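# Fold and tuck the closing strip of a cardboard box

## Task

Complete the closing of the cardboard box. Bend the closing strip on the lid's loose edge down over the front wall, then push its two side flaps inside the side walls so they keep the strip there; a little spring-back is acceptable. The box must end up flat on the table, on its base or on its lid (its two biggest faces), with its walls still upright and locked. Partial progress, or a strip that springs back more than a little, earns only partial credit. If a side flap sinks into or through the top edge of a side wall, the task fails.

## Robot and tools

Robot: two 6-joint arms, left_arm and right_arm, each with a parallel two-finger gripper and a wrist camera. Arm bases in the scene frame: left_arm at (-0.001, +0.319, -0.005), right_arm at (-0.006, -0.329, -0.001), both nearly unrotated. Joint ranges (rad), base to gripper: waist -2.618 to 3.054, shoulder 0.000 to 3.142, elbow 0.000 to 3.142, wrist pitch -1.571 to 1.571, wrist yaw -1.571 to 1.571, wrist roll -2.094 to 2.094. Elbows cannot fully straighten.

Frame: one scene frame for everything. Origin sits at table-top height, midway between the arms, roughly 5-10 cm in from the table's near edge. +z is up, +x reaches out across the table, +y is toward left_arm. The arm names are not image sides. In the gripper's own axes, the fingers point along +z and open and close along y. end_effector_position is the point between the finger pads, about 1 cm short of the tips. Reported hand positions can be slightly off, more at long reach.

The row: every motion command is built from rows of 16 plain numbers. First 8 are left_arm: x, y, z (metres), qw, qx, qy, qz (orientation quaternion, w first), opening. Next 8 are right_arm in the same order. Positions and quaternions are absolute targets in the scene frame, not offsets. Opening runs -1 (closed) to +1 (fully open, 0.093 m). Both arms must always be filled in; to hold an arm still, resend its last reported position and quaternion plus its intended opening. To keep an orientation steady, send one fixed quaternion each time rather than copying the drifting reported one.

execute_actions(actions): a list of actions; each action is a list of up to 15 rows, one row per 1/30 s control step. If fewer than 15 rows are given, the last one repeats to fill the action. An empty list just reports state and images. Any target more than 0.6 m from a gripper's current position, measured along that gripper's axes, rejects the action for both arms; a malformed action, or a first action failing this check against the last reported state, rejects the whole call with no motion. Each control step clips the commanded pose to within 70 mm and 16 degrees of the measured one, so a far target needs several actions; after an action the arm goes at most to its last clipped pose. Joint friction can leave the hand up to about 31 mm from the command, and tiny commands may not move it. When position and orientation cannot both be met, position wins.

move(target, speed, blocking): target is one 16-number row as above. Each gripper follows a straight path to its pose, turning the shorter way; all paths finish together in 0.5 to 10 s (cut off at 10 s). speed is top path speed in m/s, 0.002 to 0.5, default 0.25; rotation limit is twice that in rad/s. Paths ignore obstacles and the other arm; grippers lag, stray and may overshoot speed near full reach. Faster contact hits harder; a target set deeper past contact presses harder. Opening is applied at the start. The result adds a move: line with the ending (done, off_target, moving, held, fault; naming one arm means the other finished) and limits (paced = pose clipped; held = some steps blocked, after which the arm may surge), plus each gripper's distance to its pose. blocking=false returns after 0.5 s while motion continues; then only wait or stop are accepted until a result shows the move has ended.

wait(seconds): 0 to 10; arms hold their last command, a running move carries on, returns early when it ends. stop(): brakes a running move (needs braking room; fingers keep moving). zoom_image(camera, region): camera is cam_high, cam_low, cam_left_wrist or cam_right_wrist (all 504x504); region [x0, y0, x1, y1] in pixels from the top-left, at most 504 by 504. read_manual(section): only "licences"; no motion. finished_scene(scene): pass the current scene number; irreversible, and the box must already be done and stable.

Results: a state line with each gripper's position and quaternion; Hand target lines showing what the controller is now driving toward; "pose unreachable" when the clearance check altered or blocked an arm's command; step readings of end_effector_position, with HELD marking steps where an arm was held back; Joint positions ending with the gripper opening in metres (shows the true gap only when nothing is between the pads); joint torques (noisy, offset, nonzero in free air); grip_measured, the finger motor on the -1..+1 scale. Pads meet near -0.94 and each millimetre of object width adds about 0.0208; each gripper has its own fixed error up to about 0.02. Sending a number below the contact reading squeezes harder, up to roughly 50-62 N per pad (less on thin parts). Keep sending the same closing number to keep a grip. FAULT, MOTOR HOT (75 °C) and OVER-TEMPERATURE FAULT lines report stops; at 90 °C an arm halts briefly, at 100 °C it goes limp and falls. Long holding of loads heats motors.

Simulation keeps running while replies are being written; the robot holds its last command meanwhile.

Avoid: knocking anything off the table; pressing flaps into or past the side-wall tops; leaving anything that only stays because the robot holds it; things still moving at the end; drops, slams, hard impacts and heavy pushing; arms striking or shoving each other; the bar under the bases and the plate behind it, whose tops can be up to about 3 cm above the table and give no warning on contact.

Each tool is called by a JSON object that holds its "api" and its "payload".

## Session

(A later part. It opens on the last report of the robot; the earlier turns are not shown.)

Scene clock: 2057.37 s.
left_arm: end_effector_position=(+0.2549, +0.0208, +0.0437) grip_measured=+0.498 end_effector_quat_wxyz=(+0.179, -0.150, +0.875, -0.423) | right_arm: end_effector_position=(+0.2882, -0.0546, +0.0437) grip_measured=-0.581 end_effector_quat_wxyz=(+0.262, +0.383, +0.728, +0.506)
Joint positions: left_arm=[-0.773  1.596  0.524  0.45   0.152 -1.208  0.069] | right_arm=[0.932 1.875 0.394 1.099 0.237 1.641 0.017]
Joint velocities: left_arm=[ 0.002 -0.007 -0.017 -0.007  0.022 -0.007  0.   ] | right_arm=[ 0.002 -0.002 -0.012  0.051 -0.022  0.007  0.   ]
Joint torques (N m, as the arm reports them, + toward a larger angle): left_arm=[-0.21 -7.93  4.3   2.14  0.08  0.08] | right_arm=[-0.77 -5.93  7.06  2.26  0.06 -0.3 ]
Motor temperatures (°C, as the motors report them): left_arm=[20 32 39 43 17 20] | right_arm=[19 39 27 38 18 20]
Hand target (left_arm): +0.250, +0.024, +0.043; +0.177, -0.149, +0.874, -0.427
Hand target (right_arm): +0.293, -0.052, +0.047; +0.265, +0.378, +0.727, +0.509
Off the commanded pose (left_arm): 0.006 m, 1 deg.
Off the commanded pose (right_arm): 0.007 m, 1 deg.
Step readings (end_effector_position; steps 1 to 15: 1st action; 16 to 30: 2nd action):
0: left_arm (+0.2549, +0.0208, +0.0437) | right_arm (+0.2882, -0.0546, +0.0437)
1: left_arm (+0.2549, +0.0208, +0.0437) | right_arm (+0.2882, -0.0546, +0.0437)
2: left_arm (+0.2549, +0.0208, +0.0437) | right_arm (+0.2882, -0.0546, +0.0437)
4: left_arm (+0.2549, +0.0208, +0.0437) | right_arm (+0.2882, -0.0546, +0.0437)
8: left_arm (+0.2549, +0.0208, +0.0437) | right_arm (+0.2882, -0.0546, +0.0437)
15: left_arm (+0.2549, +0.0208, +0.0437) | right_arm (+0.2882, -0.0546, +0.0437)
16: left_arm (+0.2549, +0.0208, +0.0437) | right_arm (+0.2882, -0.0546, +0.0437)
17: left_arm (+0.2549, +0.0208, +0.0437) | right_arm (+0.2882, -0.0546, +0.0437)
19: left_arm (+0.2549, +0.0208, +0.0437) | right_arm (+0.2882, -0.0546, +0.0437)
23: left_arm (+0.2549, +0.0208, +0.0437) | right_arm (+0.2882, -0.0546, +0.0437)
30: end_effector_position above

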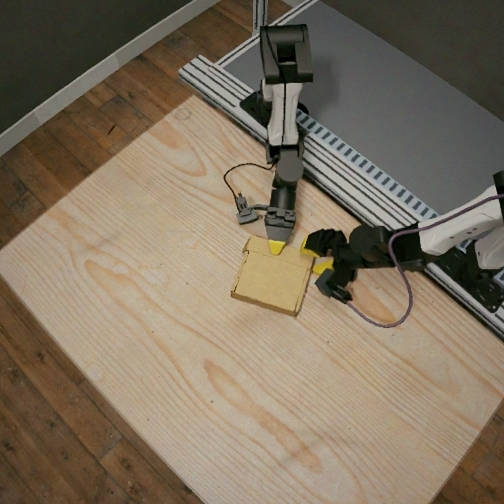

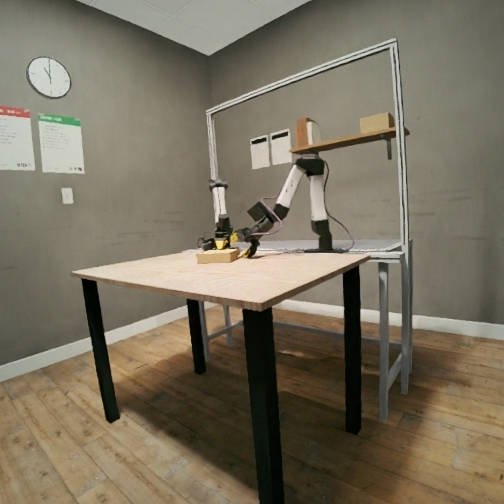

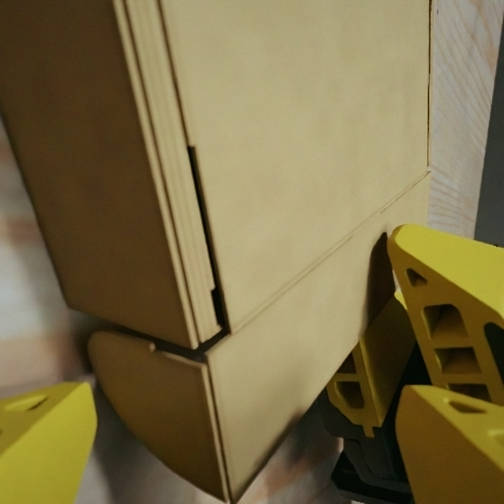

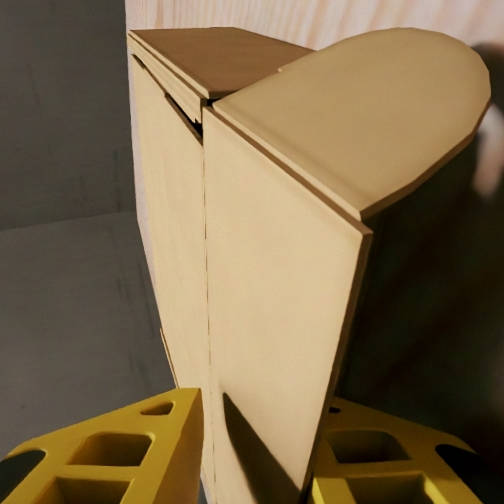

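{"api": "execute_actions", "payload": {"actions": [[[0.250,0.024,0.043,0.1768,-0.1486,0.8742,-0.4268,0.3,0.293,-0.0515,0.047,0.2649,0.3782,0.7266,0.5088,-0.68]],[[0.250,0.024,0.043,0.1768,-0.1486,0.8742,-0.4268,0.3,0.293,-0.0515,0.047,0.2649,0.3782,0.7266,0.5088,-0.75]],[[0.250,0.024,0.043,0.1768,-0.1486,0.8742,-0.4268,0.1,0.293,-0.0515,0.047,0.2649,0.3782,0.7266,0.5088,-0.81]],[[0.250,0.024,0.043,0.1768,-0.1486,0.8742,-0.4268,-0.15,0.293,-0.0515,0.047,0.2649,0.3782,0.7266,0.5088,-0.81]],[[0.250,0.024,0.043,0.1768,-0.1486,0.8742,-0.4268,-0.35,0.293,-0.0515,0.047,0.2649,0.3782,0.7266,0.5088,-0.81]]]}}

Scene clock: 2068.67 s.
left_arm: end_effector_position=(+0.2549, +0.0208, +0.0437) grip_measured=-0.348 end_effector_quat_wxyz=(+0.179, -0.150, +0.875, -0.423) | right_arm: end_effector_position=(+0.2883, -0.0545, +0.0441) grip_measured=-0.807 end_effector_quat_wxyz=(+0.262, +0.382, +0.727, +0.506)
Joint positions: left_arm=[-0.773  1.596  0.524  0.45   0.152 -1.208  0.028] | right_arm=[0.932 1.875 0.394 1.1   0.237 1.641 0.006]
Joint velocities: left_arm=[-0.002  0.007 -0.007 -0.037 -0.037 -0.022  0.   ] | right_arm=[-0.007  0.002 -0.007  0.007  0.051 -0.037  0.   ]
Joint torques (N m, as the arm reports them, + toward a larger angle): left_arm=[-0.2  -7.95  4.22  2.11  0.05  0.09] | right_arm=[-0.79 -5.93  7.02  2.24  0.06 -0.3 ]
Motor temperatures (°C, as the motors report them): left_arm=[20 33 39 43 17 20] | right_arm=[19 39 27 38 18 20]
Hand target (left_arm): +0.250, +0.024, +0.043; +0.177, -0.149, +0.874, -0.427
Hand target (right_arm): +0.293, -0.052, +0.047; +0.265, +0.378, +0.727, +0.509
Off the commanded pose (left_arm): 0.006 m, 1 deg.
Off the commanded pose (right_arm): 0.006 m, 1 deg.
Step readings (end_effector_position; steps 1 to 15: 1st action; 16 to 30: 2nd action; 31 to 45: 3rd action; 46 to 60: 4th action; 61 to 75: 5th action):
0: left_arm (+0.2549, +0.0208, +0.0437) | right_arm (+0.2882, -0.0546, +0.0437)
1: left_arm (+0.2549, +0.0208, +0.0437) | right_arm (+0.2882, -0.0546, +0.0437)
2: left_arm (+0.2549, +0.0208, +0.0437) | right_arm (+0.2882, -0.0546, +0.0437)
4: left_arm (+0.2549, +0.0208, +0.0437) | right_arm (+0.2882, -0.0546, +0.0437)
8: left_arm (+0.2549, +0.0208, +0.0437) | right_arm (+0.2882, -0.0546, +0.0437)
15: left_arm (+0.2549, +0.0208, +0.0437) | right_arm (+0.2882, -0.0546, +0.0437)
16: left_arm (+0.2549, +0.0208, +0.0437) | right_arm (+0.2882, -0.0546, +0.0437)
17: left_arm (+0.2549, +0.0208, +0.0437) | right_arm (+0.2882, -0.0546, +0.0437)
19: left_arm (+0.2549, +0.0208, +0.0437) | right_arm (+0.2882, -0.0546, +0.0437)
23: left_arm (+0.2549, +0.0208, +0.0437) | right_arm (+0.2882, -0.0546, +0.0437)
30: left_arm (+0.2549, +0.0208, +0.0437) | right_arm (+0.2882, -0.0546, +0.0437)
31: left_arm (+0.2549, +0.0208, +0.0437) | right_arm (+0.2882, -0.0546, +0.0437)
32: left_arm (+0.2549, +0.0208, +0.0437) | right_arm (+0.2883, -0.0545, +0.0440)
34: left_arm (+0.2549, +0.0208, +0.0437) | right_arm (+0.2883, -0.0545, +0.0441)
38: left_arm (+0.2549, +0.0208, +0.0437) | right_arm (+0.2883, -0.0545, +0.0441)
45: left_arm (+0.2549, +0.0208, +0.0437) | right_arm (+0.2883, -0.0545, +0.0441)
46: left_arm (+0.2549, +0.0208, +0.0437) | right_arm (+0.2883, -0.0545, +0.0441)
47: left_arm (+0.2549, +0.0208, +0.0437) | right_arm (+0.2883, -0.0545, +0.0441)
49: left_arm (+0.2549, +0.0208, +0.0437) | right_arm (+0.2883, -0.0545, +0.0441)
53: left_arm (+0.2549, +0.0208, +0.0437) | right_arm (+0.2883, -0.0545, +0.0441)
60: left_arm (+0.2549, +0.0208, +0.0437) | right_arm (+0.2883, -0.0545, +0.0441)
61: left_arm (+0.2549, +0.0208, +0.0437) | right_arm (+0.2883, -0.0545, +0.0441)
62: left_arm (+0.2549, +0.0208, +0.0437) | right_arm (+0.2883, -0.0545, +0.0441)
64: left_arm (+0.2549, +0.0208, +0.0437) | right_arm (+0.2883, -0.0545, +0.0441)
68: left_arm (+0.2549, +0.0208, +0.0437) | right_arm (+0.2883, -0.0545, +0.0441)
75: end_effector_position above

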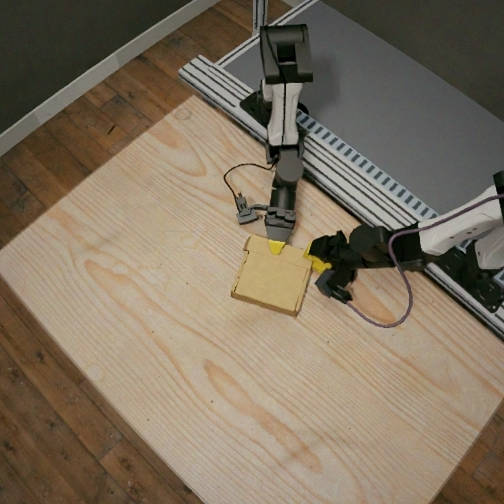

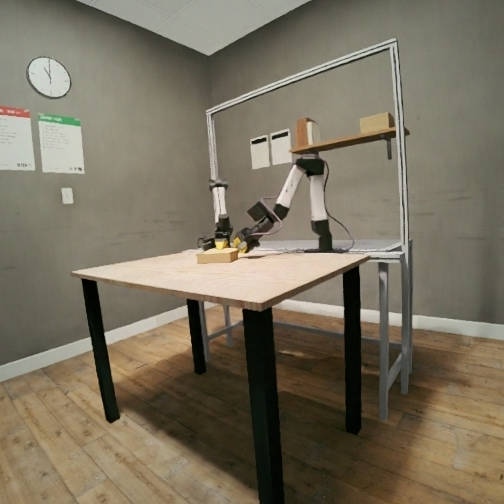

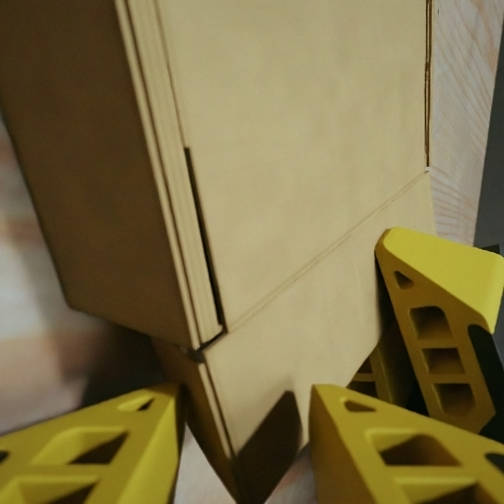

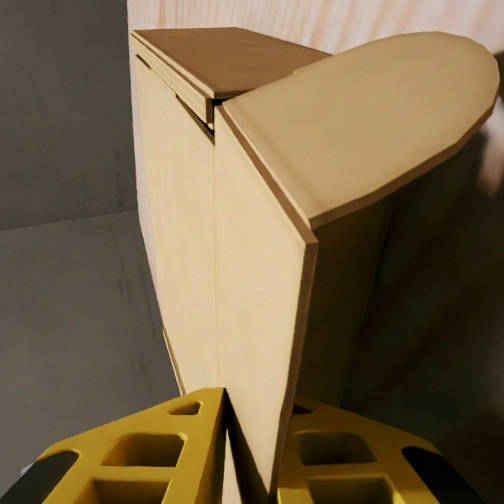

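{"api": "execute_actions", "payload": {"actions": [[[0.250,0.024,0.043,0.1768,-0.1486,0.8742,-0.4268,-0.5,0.293,-0.0515,0.047,0.2649,0.3782,0.7266,0.5088,-0.81]],[[0.250,0.024,0.043,0.1768,-0.1486,0.8742,-0.4268,-0.6,0.293,-0.0515,0.047,0.2649,0.3782,0.7266,0.5088,-0.81]],[[0.250,0.024,0.043,0.1768,-0.1486,0.8742,-0.4268,-0.67,0.293,-0.0515,0.047,0.2649,0.3782,0.7266,0.5088,-0.81]]]}}

Scene clock: 2078.97 s.
left_arm: end_effector_position=(+0.2550, +0.0206, +0.0440) grip_measured=-0.667 end_effector_quat_wxyz=(+0.179, -0.150, +0.875, -0.424) | right_arm: end_effector_position=(+0.2883, -0.0545, +0.0441) grip_measured=-0.807 end_effector_quat_wxyz=(+0.262, +0.382, +0.727, +0.506)
Joint positions: left_arm=[-0.773  1.596  0.524  0.451  0.153 -1.209  0.013] | right_arm=[0.932 1.875 0.394 1.1   0.237 1.641 0.006]
Joint velocities: left_arm=[-0.002 -0.002 -0.012 -0.022 -0.022  0.007 -0.001] | right_arm=[-0.017  0.007 -0.007 -0.022 -0.051 -0.037 -0.001]
Joint torques (N m, as the arm reports them, + toward a larger angle): left_arm=[-0.21 -8.    4.24  2.08  0.09  0.1 ] | right_arm=[-0.81 -5.93  7.03  2.22  0.06 -0.29]
Motor temperatures (°C, as the motors report them): left_arm=[20 33 38 43 17 20] | right_arm=[19 39 27 38 18 20]
Hand target (left_arm): +0.250, +0.024, +0.043; +0.177, -0.149, +0.874, -0.427
Hand target (right_arm): +0.293, -0.052, +0.047; +0.265, +0.378, +0.727, +0.509
Off the commanded pose (left_arm): 0.006 m, 0 deg.
Off the commanded pose (right_arm): 0.006 m, 1 deg.
Step readings (end_effector_position; steps 1 to 15: 1st action; 16 to 30: 2nd action; 31 to 45: 3rd action):
0: left_arm (+0.2549, +0.0208, +0.0437) | right_arm (+0.2883, -0.0545, +0.0441)
1: left_arm (+0.2549, +0.0208, +0.0437) | right_arm (+0.2883, -0.0545, +0.0441)
2: left_arm (+0.2549, +0.0208, +0.0437) | right_arm (+0.2883, -0.0545, +0.0441)
4: left_arm (+0.2549, +0.0208, +0.0437) | right_arm (+0.2883, -0.0545, +0.0441)
8: left_arm (+0.2549, +0.0208, +0.0437) | right_arm (+0.2883, -0.0545, +0.0441)
15: left_arm (+0.2549, +0.0208, +0.0437) | right_arm (+0.2883, -0.0545, +0.0441)
16: left_arm (+0.2549, +0.0208, +0.0437) | right_arm (+0.2883, -0.0544, +0.0441)
17: left_arm (+0.2550, +0.0207, +0.0439) | right_arm (+0.2883, -0.0544, +0.0441)
19: left_arm (+0.2550, +0.0206, +0.0440) | right_arm (+0.2883, -0.0544, +0.0441)
23: left_arm (+0.2550, +0.0206, +0.0440) | right_arm (+0.2883, -0.0544, +0.0441)
30: left_arm (+0.2550, +0.0206, +0.0440) | right_arm (+0.2883, -0.0544, +0.0441)
31: left_arm (+0.2550, +0.0206, +0.0440) | right_arm (+0.2883, -0.0544, +0.0441)
32: left_arm (+0.2550, +0.0206, +0.0440) | right_arm (+0.2883, -0.0544, +0.0441)
34: left_arm (+0.2550, +0.0206, +0.0440) | right_arm (+0.2883, -0.0545, +0.0441)
38: left_arm (+0.2550, +0.0206, +0.0440) | right_arm (+0.2883, -0.0545, +0.0441)
45: end_effector_position above

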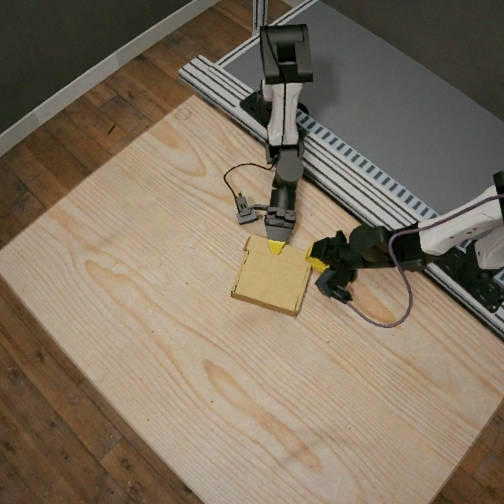

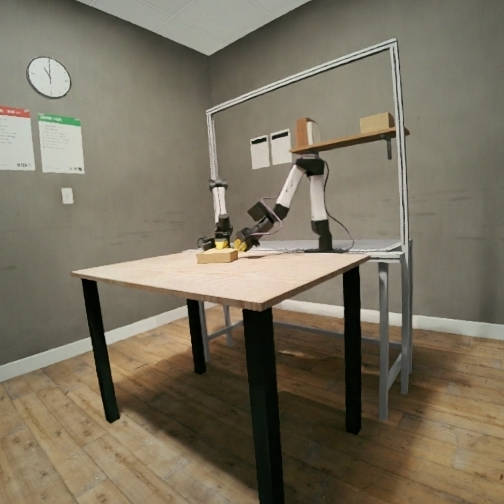

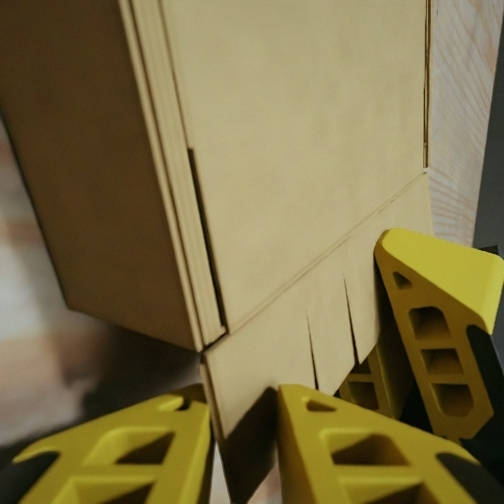

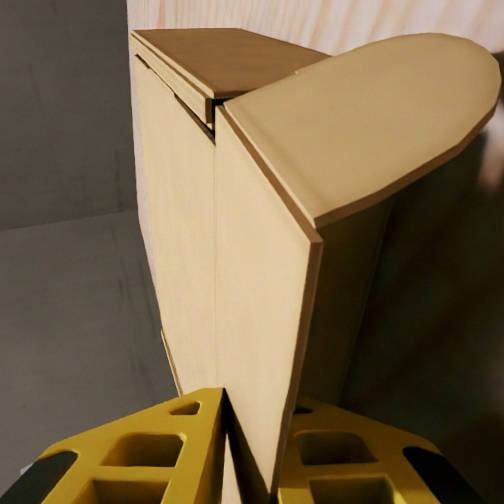

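{"api": "execute_actions", "payload": {"actions": [[[0.250,0.024,0.043,0.1768,-0.1486,0.8742,-0.4268,-0.5,0.293,-0.0515,0.047,0.2649,0.3782,0.7266,0.5088,-0.81]],[[0.250,0.024,0.043,0.1768,-0.1486,0.8742,-0.4268,-0.15,0.293,-0.0515,0.047,0.2649,0.3782,0.7266,0.5088,-0.81]],[[0.250,0.024,0.043,0.1768,-0.1486,0.8742,-0.4268,0.2,0.293,-0.0515,0.047,0.2649,0.3782,0.7266,0.5088,-0.81]],[[0.250,0.024,0.043,0.1768,-0.1486,0.8742,-0.4268,0.5,0.293,-0.0515,0.047,0.2649,0.3782,0.7266,0.5088,-0.81]]]}}

{"api": "zoom_image", "payload": {"camera": "cam_left_wrist", "region": [40, 270, 280, 504]}}

Scene clock: 2089.27 s.
left_arm: end_effector_position=(+0.2550, +0.0206, +0.0440) grip_measured=+0.498 end_effector_quat_wxyz=(+0.179, -0.150, +0.875, -0.424) | right_arm: end_effector_position=(+0.2883, -0.0545, +0.0441) grip_measured=-0.807 end_effector_quat_wxyz=(+0.262, +0.382, +0.727, +0.506)
Joint positions: left_arm=[-0.773  1.596  0.524  0.451  0.153 -1.209  0.069] | right_arm=[0.932 1.875 0.394 1.1   0.237 1.641 0.006]
Joint velocities: left_arm=[ 0.002 -0.002 -0.012  0.007  0.066 -0.051  0.   ] | right_arm=[-0.007  0.007 -0.007 -0.007 -0.007 -0.051  0.   ]
Joint torques (N m, as the arm reports them, + toward a larger angle): left_arm=[-0.2  -7.89  4.33  2.09  0.09  0.1 ] | right_arm=[-0.81 -5.92  7.04  2.24  0.07 -0.29]
Motor temperatures (°C, as the motors report them): left_arm=[20 34 38 43 17 20] | right_arm=[19 39 27 38 18 20]
Hand target (left_arm): +0.250, +0.024, +0.043; +0.177, -0.149, +0.874, -0.427
Hand target (right_arm): +0.293, -0.052, +0.047; +0.265, +0.378, +0.727, +0.509
Off the commanded pose (left_arm): 0.006 m, 0 deg.
Off the commanded pose (right_arm): 0.006 m, 1 deg.
Step readings (end_effector_position; steps 1 to 15: 1st action; 16 to 30: 2nd action; 31 to 45: 3rd action; 46 to 60: 4th action):
0: left_arm (+0.2550, +0.0206, +0.0440) | right_arm (+0.2883, -0.0545, +0.0441)
1: left_arm (+0.2550, +0.0206, +0.0440) | right_arm (+0.2883, -0.0545, +0.0441)
2: left_arm (+0.2550, +0.0206, +0.0440) | right_arm (+0.2883, -0.0545, +0.0441)
4: left_arm (+0.2550, +0.0206, +0.0440) | right_arm (+0.2883, -0.0545, +0.0441)
8: left_arm (+0.2550, +0.0206, +0.0440) | right_arm (+0.2883, -0.0545, +0.0441)
15: left_arm (+0.2550, +0.0206, +0.0440) | right_arm (+0.2883, -0.0545, +0.0441)
16: left_arm (+0.2550, +0.0206, +0.0440) | right_arm (+0.2883, -0.0545, +0.0441)
17: left_arm (+0.2550, +0.0206, +0.0440) | right_arm (+0.2883, -0.0545, +0.0441)
19: left_arm (+0.2550, +0.0206, +0.0440) | right_arm (+0.2883, -0.0545, +0.0441)
23: left_arm (+0.2550, +0.0206, +0.0440) | right_arm (+0.2883, -0.0545, +0.0441)
30: left_arm (+0.2550, +0.0206, +0.0440) | right_arm (+0.2883, -0.0545, +0.0441)
31: left_arm (+0.2550, +0.0206, +0.0440) | right_arm (+0.2883, -0.0545, +0.0441)
32: left_arm (+0.2550, +0.0206, +0.0440) | right_arm (+0.2883, -0.0545, +0.0441)
34: left_arm (+0.2550, +0.0206, +0.0440) | right_arm (+0.2883, -0.0545, +0.0441)
38: left_arm (+0.2550, +0.0206, +0.0440) | right_arm (+0.2883, -0.0545, +0.0441)
45: left_arm (+0.2550, +0.0206, +0.0440) | right_arm (+0.2883, -0.0545, +0.0441)
46: left_arm (+0.2550, +0.0206, +0.0440) | right_arm (+0.2883, -0.0545, +0.0441)
47: left_arm (+0.2550, +0.0206, +0.0440) | right_arm (+0.2883, -0.0545, +0.0441)
49: left_arm (+0.2550, +0.0206, +0.0440) | right_arm (+0.2883, -0.0545, +0.0441)
53: left_arm (+0.2550, +0.0206, +0.0440) | right_arm (+0.2883, -0.0545, +0.0441)
60: end_effector_position above

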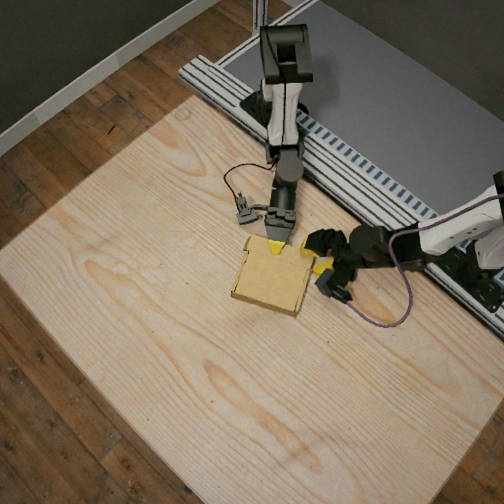

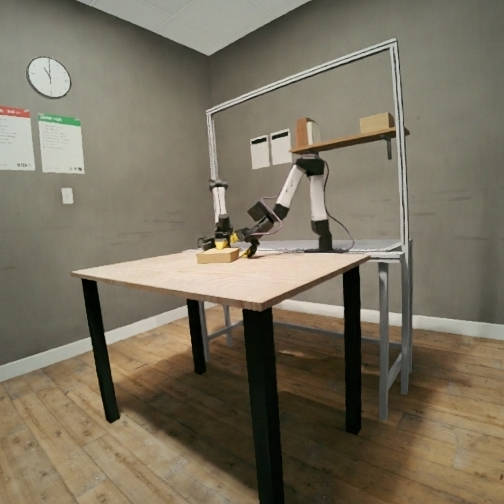

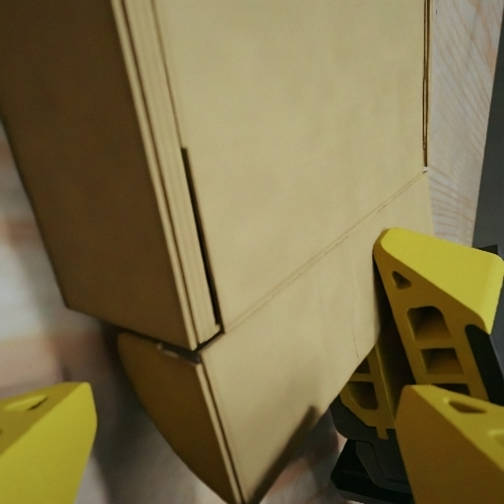

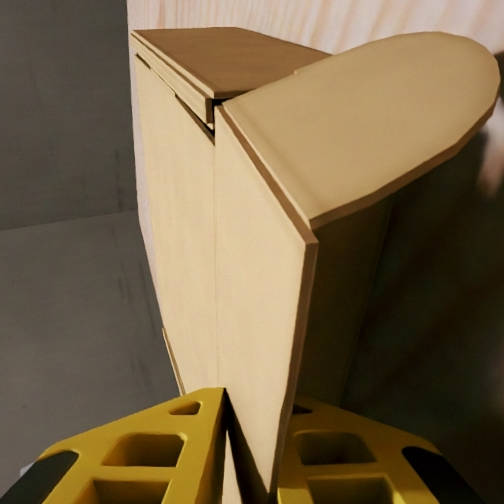

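Region (40, 270, 280, 504) of cam_left_wrist's 504x504 image, scaled by 2.100, with more detail than that image has; it fills the top 491 rows of this view, and the rest is white.

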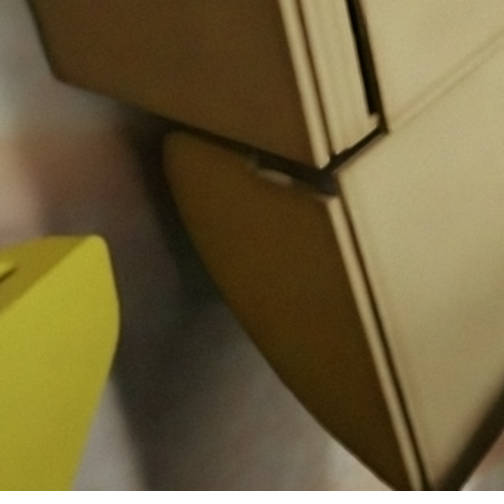

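{"api": "execute_actions", "payload": {"actions": [[[0.250,0.024,0.043,0.1768,-0.1486,0.8742,-0.4268,0.5,0.293,-0.0515,0.047,0.2649,0.3782,0.7266,0.5088,-0.74]],[[0.250,0.024,0.043,0.1768,-0.1486,0.8742,-0.4268,0.5,0.293,-0.0515,0.047,0.2649,0.3782,0.7266,0.5088,-0.66]],[[0.250,0.024,0.043,0.1768,-0.1486,0.8742,-0.4268,0.5,0.293,-0.0515,0.047,0.2649,0.3782,0.7266,0.5088,-0.58]]]}}

{"api": "zoom_image", "payload": {"camera": "cam_left_wrist", "region": [40, 270, 280, 504]}}

Scene clock: 2101.17 s.
left_arm: end_effector_position=(+0.2550, +0.0206, +0.0440) grip_measured=+0.498 end_effector_quat_wxyz=(+0.179, -0.150, +0.875, -0.424) | right_arm: end_effector_position=(+0.2883, -0.0546, +0.0438) grip_measured=-0.581 end_effector_quat_wxyz=(+0.262, +0.382, +0.728, +0.506)
Joint positions: left_arm=[-0.773  1.596  0.524  0.451  0.153 -1.209  0.069] | right_arm=[0.932 1.875 0.394 1.099 0.237 1.641 0.017]
Joint velocities: left_arm=[ 0.002  0.012  0.007  0.022 -0.066 -0.037 -0.   ] | right_arm=[ 0.002  0.002 -0.002 -0.007  0.007 -0.022 -0.   ]
Joint torques (N m, as the arm reports them, + toward a larger angle): left_arm=[-0.17 -7.83  4.26  2.11  0.08  0.09] | right_arm=[-0.8  -5.9   7.04  2.25  0.07 -0.29]
Motor temperatures (°C, as the motors report them): left_arm=[20 34 38 43 17 20] | right_arm=[19 39 27 38 18 20]
Hand target (left_arm): +0.250, +0.024, +0.043; +0.177, -0.149, +0.874, -0.427
Hand target (right_arm): +0.293, -0.052, +0.047; +0.265, +0.378, +0.727, +0.509
Off the commanded pose (left_arm): 0.006 m, 0 deg.
Off the commanded pose (right_arm): 0.007 m, 1 deg.
Step readings (end_effector_position; steps 1 to 15: 1st action; 16 to 30: 2nd action; 31 to 45: 3rd action):
0: left_arm (+0.2550, +0.0206, +0.0440) | right_arm (+0.2883, -0.0545, +0.0441)
1: left_arm (+0.2550, +0.0206, +0.0440) | right_arm (+0.2883, -0.0545, +0.0441)
2: left_arm (+0.2550, +0.0206, +0.0440) | right_arm (+0.2883, -0.0545, +0.0439)
4: left_arm (+0.2550, +0.0206, +0.0440) | right_arm (+0.2883, -0.0546, +0.0438)
8: left_arm (+0.2550, +0.0206, +0.0440) | right_arm (+0.2883, -0.0546, +0.0438)
15: left_arm (+0.2550, +0.0206, +0.0440) | right_arm (+0.2883, -0.0546, +0.0438)
16: left_arm (+0.2550, +0.0206, +0.0440) | right_arm (+0.2883, -0.0546, +0.0438)
17: left_arm (+0.2550, +0.0206, +0.0440) | right_arm (+0.2883, -0.0546, +0.0438)
19: left_arm (+0.2550, +0.0206, +0.0440) | right_arm (+0.2883, -0.0546, +0.0438)
23: left_arm (+0.2550, +0.0206, +0.0440) | right_arm (+0.2883, -0.0546, +0.0438)
30: left_arm (+0.2550, +0.0206, +0.0440) | right_arm (+0.2883, -0.0546, +0.0438)
31: left_arm (+0.2550, +0.0206, +0.0440) | right_arm (+0.2883, -0.0546, +0.0438)
32: left_arm (+0.2550, +0.0206, +0.0440) | right_arm (+0.2883, -0.0546, +0.0438)
34: left_arm (+0.2550, +0.0206, +0.0440) | right_arm (+0.2883, -0.0546, +0.0438)
38: left_arm (+0.2550, +0.0206, +0.0440) | right_arm (+0.2883, -0.0546, +0.0438)
45: end_effector_position above

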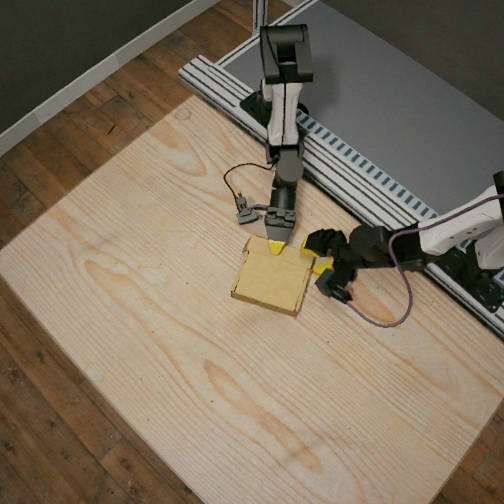

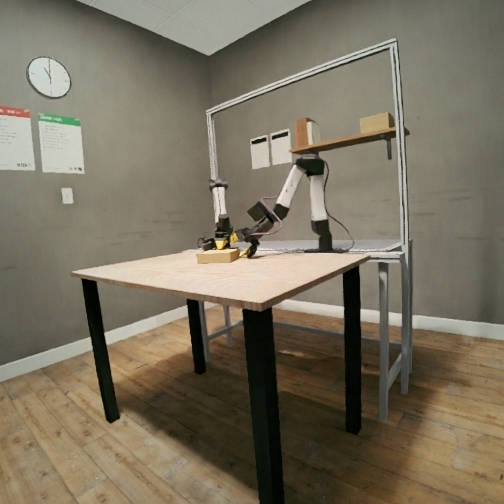

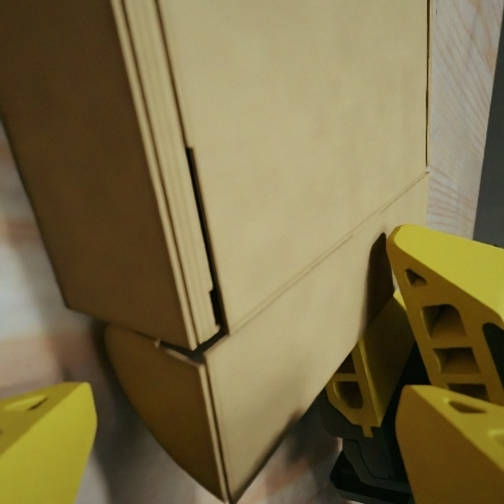

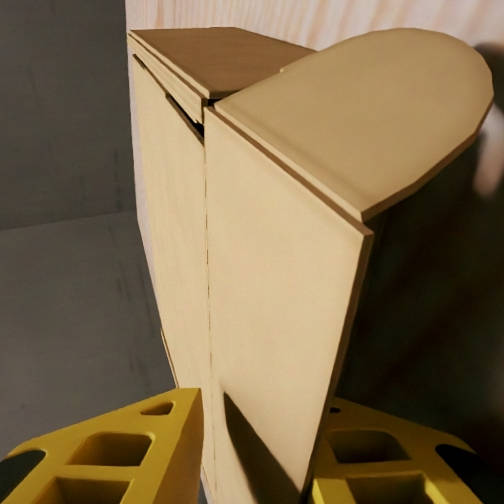

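Region (40, 270, 280, 504) of cam_left_wrist's 504x504 image, scaled by 2.100, with more detail than that image has; it fills the top 491 rows of this view, and the rest is white.

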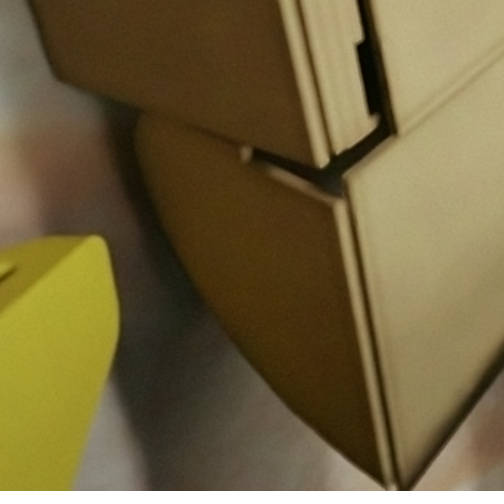

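{"api": "execute_actions", "payload": {"actions": [[[0.250,0.024,0.043,0.1768,-0.1486,0.8742,-0.4268,0.5,0.293,-0.0515,0.047,0.2649,0.3782,0.7266,0.5088,-0.48]],[[0.250,0.024,0.043,0.1768,-0.1486,0.8742,-0.4268,0.5,0.293,-0.0515,0.047,0.2649,0.3782,0.7266,0.5088,-0.35]],[[0.250,0.024,0.043,0.1768,-0.1486,0.8742,-0.4268,0.5,0.293,-0.0515,0.047,0.2649,0.3782,0.7266,0.5088,-0.2]]]}}

{"api": "zoom_image", "payload": {"camera": "cam_left_wrist", "region": [40, 270, 280, 504]}}

Scene clock: 2108.67 s.
left_arm: end_effector_position=(+0.2550, +0.0206, +0.0440) grip_measured=+0.498 end_effector_quat_wxyz=(+0.179, -0.150, +0.875, -0.424) | right_arm: end_effector_position=(+0.2883, -0.0546, +0.0438) grip_measured=-0.201 end_effector_quat_wxyz=(+0.262, +0.382, +0.728, +0.506)
Joint positions: left_arm=[-0.773  1.596  0.524  0.451  0.153 -1.209  0.069] | right_arm=[0.932 1.875 0.394 1.099 0.237 1.641 0.036]
Joint velocities: left_arm=[-0.022  0.007 -0.002  0.007  0.022 -0.066 -0.001] | right_arm=[-0.002  0.027  0.002  0.022 -0.051 -0.007 -0.001]
Joint torques (N m, as the arm reports them, + toward a larger angle): left_arm=[-0.13 -7.9   4.3   2.11  0.08  0.07] | right_arm=[-0.78 -5.93  7.03  2.25  0.06 -0.29]
Motor temperatures (°C, as the motors report them): left_arm=[20 34 38 43 17 20] | right_arm=[19 39 27 38 18 20]
Hand target (left_arm): +0.250, +0.024, +0.043; +0.177, -0.149, +0.874, -0.427
Hand target (right_arm): +0.293, -0.052, +0.047; +0.265, +0.378, +0.727, +0.509
Off the commanded pose (left_arm): 0.006 m, 0 deg.
Off the commanded pose (right_arm): 0.007 m, 1 deg.
Step readings (end_effector_position; steps 1 to 15: 1st action; 16 to 30: 2nd action; 31 to 45: 3rd action):
0: left_arm (+0.2550, +0.0206, +0.0440) | right_arm (+0.2883, -0.0546, +0.0438)
1: left_arm (+0.2550, +0.0206, +0.0440) | right_arm (+0.2883, -0.0546, +0.0438)
2: left_arm (+0.2550, +0.0206, +0.0440) | right_arm (+0.2883, -0.0546, +0.0438)
4: left_arm (+0.2550, +0.0206, +0.0440) | right_arm (+0.2883, -0.0546, +0.0438)
8: left_arm (+0.2550, +0.0206, +0.0440) | right_arm (+0.2883, -0.0546, +0.0438)
15: left_arm (+0.2550, +0.0206, +0.0440) | right_arm (+0.2883, -0.0546, +0.0438)
16: left_arm (+0.2550, +0.0206, +0.0440) | right_arm (+0.2883, -0.0546, +0.0438)
17: left_arm (+0.2550, +0.0206, +0.0440) | right_arm (+0.2883, -0.0546, +0.0438)
19: left_arm (+0.2550, +0.0206, +0.0440) | right_arm (+0.2883, -0.0546, +0.0438)
23: left_arm (+0.2550, +0.0206, +0.0440) | right_arm (+0.2883, -0.0546, +0.0438)
30: left_arm (+0.2550, +0.0206, +0.0440) | right_arm (+0.2883, -0.0546, +0.0438)
31: left_arm (+0.2550, +0.0206, +0.0440) | right_arm (+0.2883, -0.0546, +0.0438)
32: left_arm (+0.2550, +0.0206, +0.0440) | right_arm (+0.2883, -0.0546, +0.0438)
34: left_arm (+0.2550, +0.0206, +0.0440) | right_arm (+0.2883, -0.0546, +0.0438)
38: left_arm (+0.2550, +0.0206, +0.0440) | right_arm (+0.2883, -0.0546, +0.0438)
45: end_effector_position above

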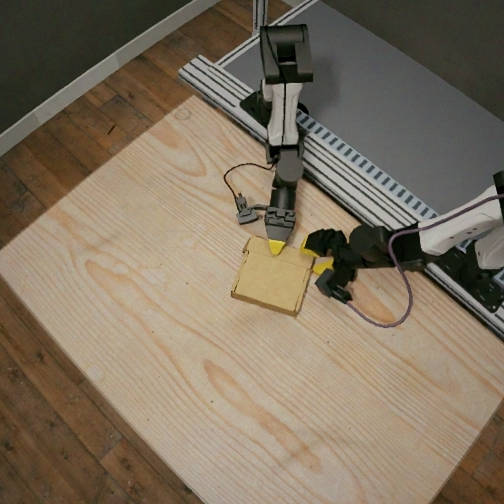

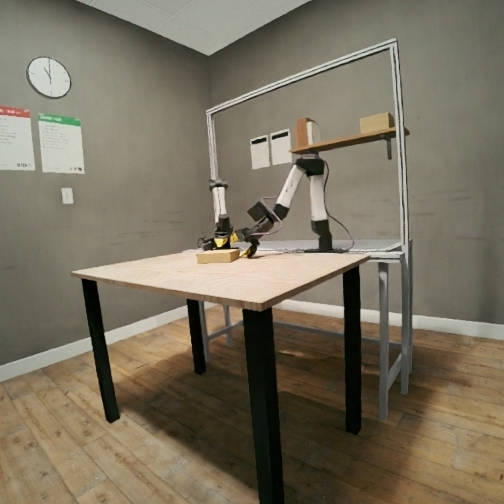

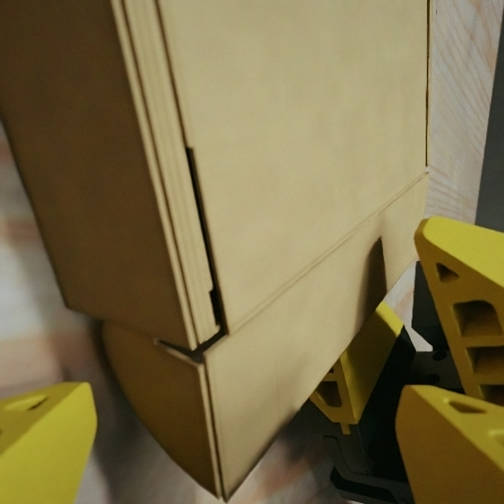

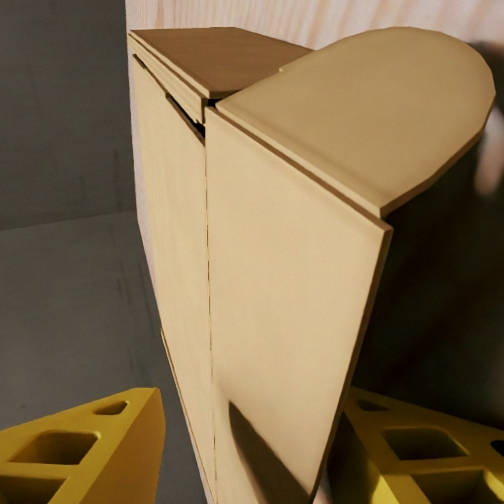

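Region (40, 270, 280, 504) of cam_left_wrist's 504x504 image, scaled by 2.100, with more detail than that image has; it fills the top 491 rows of this view, and the rest is white.

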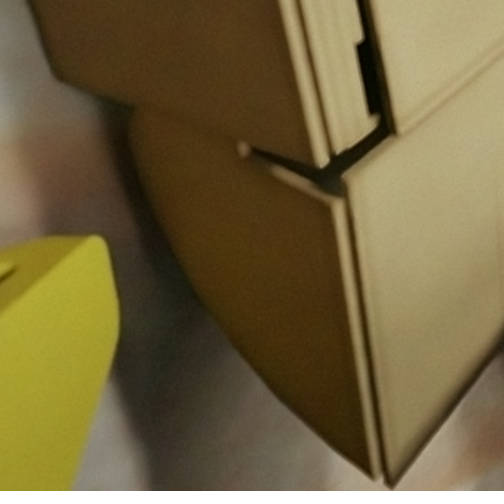

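{"api": "execute_actions", "payload": {"actions": [[[0.243,0.040,0.055,0.1768,-0.1486,0.8742,-0.4268,0.5,0.275,-0.061,0.048,0.2649,0.3782,0.7266,0.5088,-0.05]],[[0.232,0.062,0.075,0.1768,-0.1486,0.8742,-0.4268,0.3,0.255,-0.072,0.049,0.2649,0.3782,0.7266,0.5088,-0.05]],[[0.220,0.085,0.10,0.1768,-0.1486,0.8742,-0.4268,0.0,0.235,-0.085,0.052,0.2649,0.3782,0.7266,0.5088,-0.05]],[[0.210,0.10,0.12,0.1768,-0.1486,0.8742,-0.4268,-0.05,0.225,-0.11,0.09,0.2649,0.3782,0.7266,0.5088,-0.05]]]}}

Scene clock: 2193.47 s.
left_arm: end_effector_position=(+0.2081, +0.1006, +0.1094) grip_measured=-0.048 end_effector_quat_wxyz=(+0.174, -0.154, +0.877, -0.421) | right_arm: end_effector_position=(+0.2227, -0.1102, +0.0909) grip_measured=-0.051 end_effector_quat_wxyz=(+0.268, +0.376, +0.719, +0.520)
Joint positions: left_arm=[-0.648  0.953  0.434 -0.128  0.254 -1.14   0.043] | right_arm=[1.016 1.248 0.113 0.783 0.313 1.66  0.043]
Joint velocities: left_arm=[ 0.002  0.007 -0.007 -0.125 -0.022  0.066 -0.001] | right_arm=[ 0.002  0.007  0.002 -0.344 -0.095  0.022  0.001]
Joint torques (N m, as the arm reports them, + toward a larger angle): left_arm=[ 0.43 -2.9  10.56  1.81  0.17  0.18] | right_arm=[-1.14 -3.43  9.41  2.29  0.08 -0.21]
Motor temperatures (°C, as the motors report them): left_arm=[20 35 36 44 17 20] | right_arm=[19 39 27 38 18 20]
Hand target (left_arm): +0.210, +0.099, +0.120; +0.177, -0.149, +0.874, -0.427
Hand target (right_arm): +0.225, -0.110, +0.089; +0.265, +0.378, +0.726, +0.510
Off the commanded pose (left_arm): 0.011 m, 1 deg.
Off the commanded pose (right_arm): 0.003 m, 2 deg.
Step readings (end_effector_position; steps 1 to 15: 1st action; 16 to 30: 2nd action; 31 to 45: 3rd action; 46 to 60: 4th action):
0: left_arm (+0.2550, +0.0206, +0.0440) | right_arm (+0.2883, -0.0546, +0.0438)
1: left_arm (+0.2542, +0.0218, +0.0456) | right_arm (+0.2872, -0.0554, +0.0437)
2: left_arm (+0.2520, +0.0257, +0.0481) | right_arm (+0.2847, -0.0573, +0.0435)
4: left_arm (+0.2502, +0.0311, +0.0561) | right_arm (+0.2802, -0.0606, +0.0419)
8: left_arm (+0.2508, +0.0320, +0.0645) | right_arm (+0.2791, -0.0619, +0.0419)
15: left_arm (+0.2490, +0.0330, +0.0618) | right_arm (+0.2793, -0.0622, +0.0419)
16: left_arm (+0.2477, +0.0352, +0.0633) | right_arm (+0.2772, -0.0634, +0.0422)
17: left_arm (+0.2448, +0.0409, +0.0664) | right_arm (+0.2717, -0.0659, +0.0427)
19: left_arm (+0.2431, +0.0494, +0.0783) | right_arm (+0.2612, -0.0702, +0.0411)
23: left_arm (+0.2422, +0.0528, +0.0895) | right_arm (+0.2577, -0.0723, +0.0416)
30: left_arm (+0.2375, +0.0558, +0.0818) | right_arm (+0.2584, -0.0731, +0.0419)
31: left_arm (+0.2360, +0.0580, +0.0835) | right_arm (+0.2563, -0.0745, +0.0424)
32: left_arm (+0.2336, +0.0637, +0.0877) | right_arm (+0.2508, -0.0773, +0.0436)
34: left_arm (+0.2327, +0.0716, +0.1033) | right_arm (+0.2408, -0.0823, +0.0438)
38: left_arm (+0.2297, +0.0771, +0.1128) | right_arm (+0.2378, -0.0848, +0.0465)
45: left_arm (+0.2229, +0.0814, +0.1016) | right_arm (+0.2386, -0.0855, +0.0476)
46: left_arm (+0.2214, +0.0833, +0.1023) | right_arm (+0.2369, -0.0874, +0.0503)
47: left_arm (+0.2190, +0.0875, +0.1049) | right_arm (+0.2333, -0.0930, +0.0591)
49: left_arm (+0.2172, +0.0927, +0.1153) | right_arm (+0.2308, -0.0998, +0.0857)
53: left_arm (+0.2132, +0.0975, +0.1172) | right_arm (+0.2288, -0.1036, +0.1131)
60: end_effector_position above

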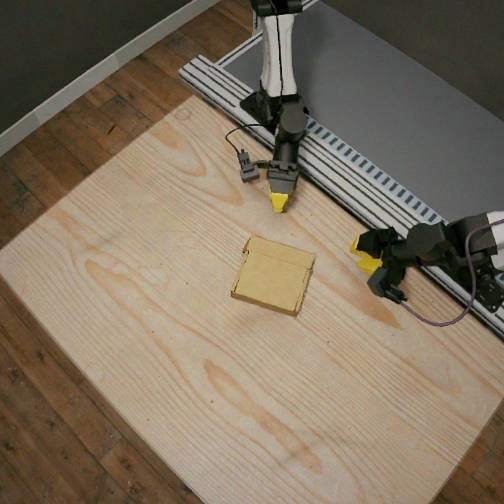

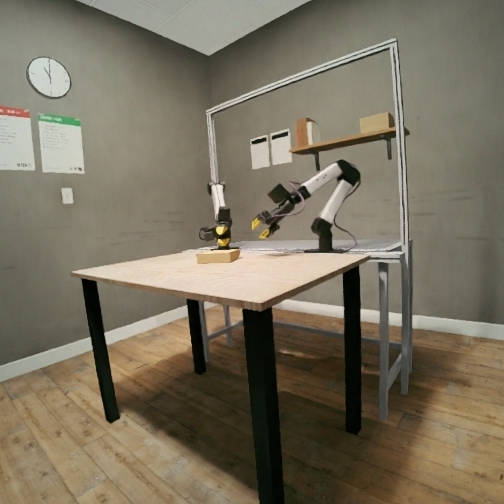

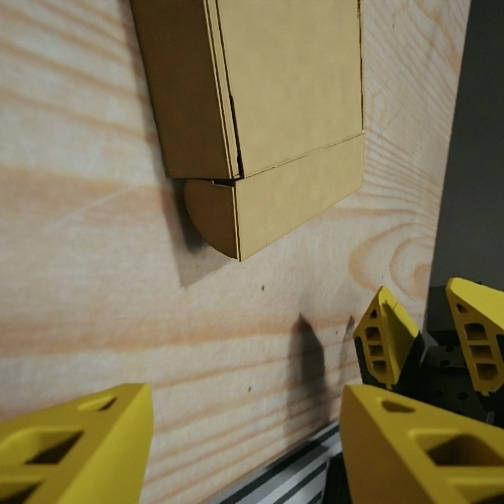

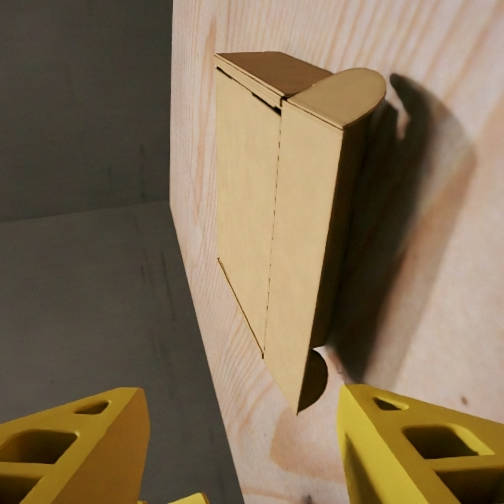

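{"api": "move", "payload": {"target": [0.215,0.03,0.10,0.3878,-0.5531,0.6041,-0.4228,-0.05,0.335,-0.15,0.11,-0.0362,-0.2645,0.8464,0.4605,0.5], "speed": 0.2}}

Scene clock: 2211.13 s.
left_arm: end_effector_position=(+0.2158, +0.0436, +0.0933) grip_measured=-0.048 end_effector_quat_wxyz=(+0.404, -0.495, +0.631, -0.440) | right_arm: end_effector_position=(+0.3309, -0.1474, +0.1151) grip_measured=+0.499 end_effector_quat_wxyz=(-0.035, -0.264, +0.844, +0.466)
Joint positions: left_arm=[-1.33   1.604  0.529  0.421 -1.112 -2.083  0.043] | right_arm=[ 0.231  2.161  1.717 -1.433 -0.906 -0.602  0.069]
Joint velocities: left_arm=[-0.002 -0.007  0.002  0.081 -0.081 -0.007  0.001] | right_arm=[-0.007  0.012  0.002 -0.081 -0.066 -0.11   0.001]
Joint torques (N m, as the arm reports them, + toward a larger angle): left_arm=[-0.95 -5.36  8.48  1.77 -0.41  0.02] | right_arm=[-0.51 -9.05  9.4  -0.3  -0.37 -0.31]
Motor temperatures (°C, as the motors report them): left_arm=[20 32 39 42 17 20] | right_arm=[20 37 29 37 18 20]
Hand target (left_arm): +0.216, +0.033, +0.103; +0.397, -0.502, +0.616, -0.459
Hand target (right_arm): +0.333, -0.148, +0.115; -0.037, -0.267, +0.843, +0.466
Off the commanded pose (left_arm): 0.015 m, 8 deg.
Off the commanded pose (right_arm): 0.007 m, 1 deg.
joint sent to its limit (left arm) — the command would take joint 6 (wrist roll) past its lower limit, so that joint was sent only as far as its limit.
move: off_target (left_arm)

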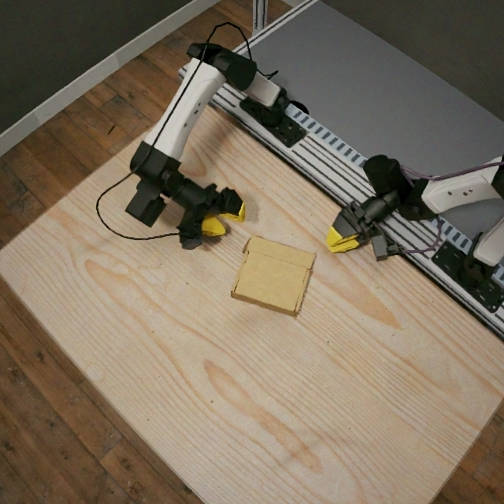

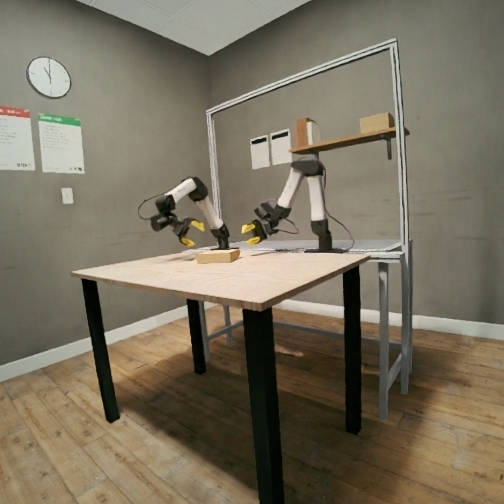

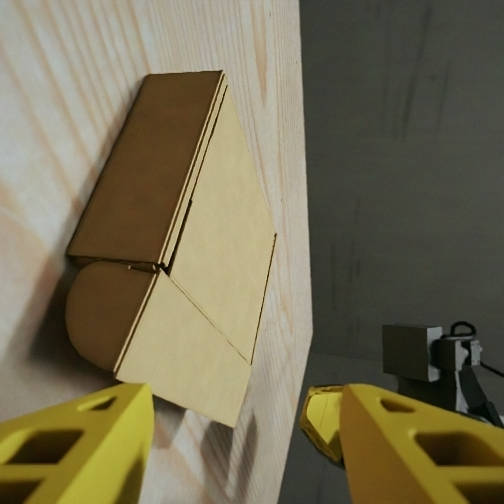

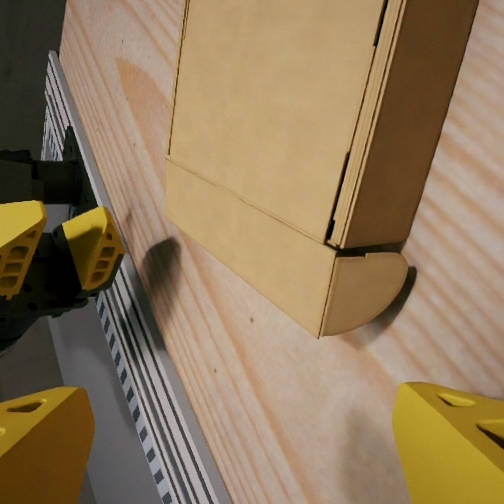

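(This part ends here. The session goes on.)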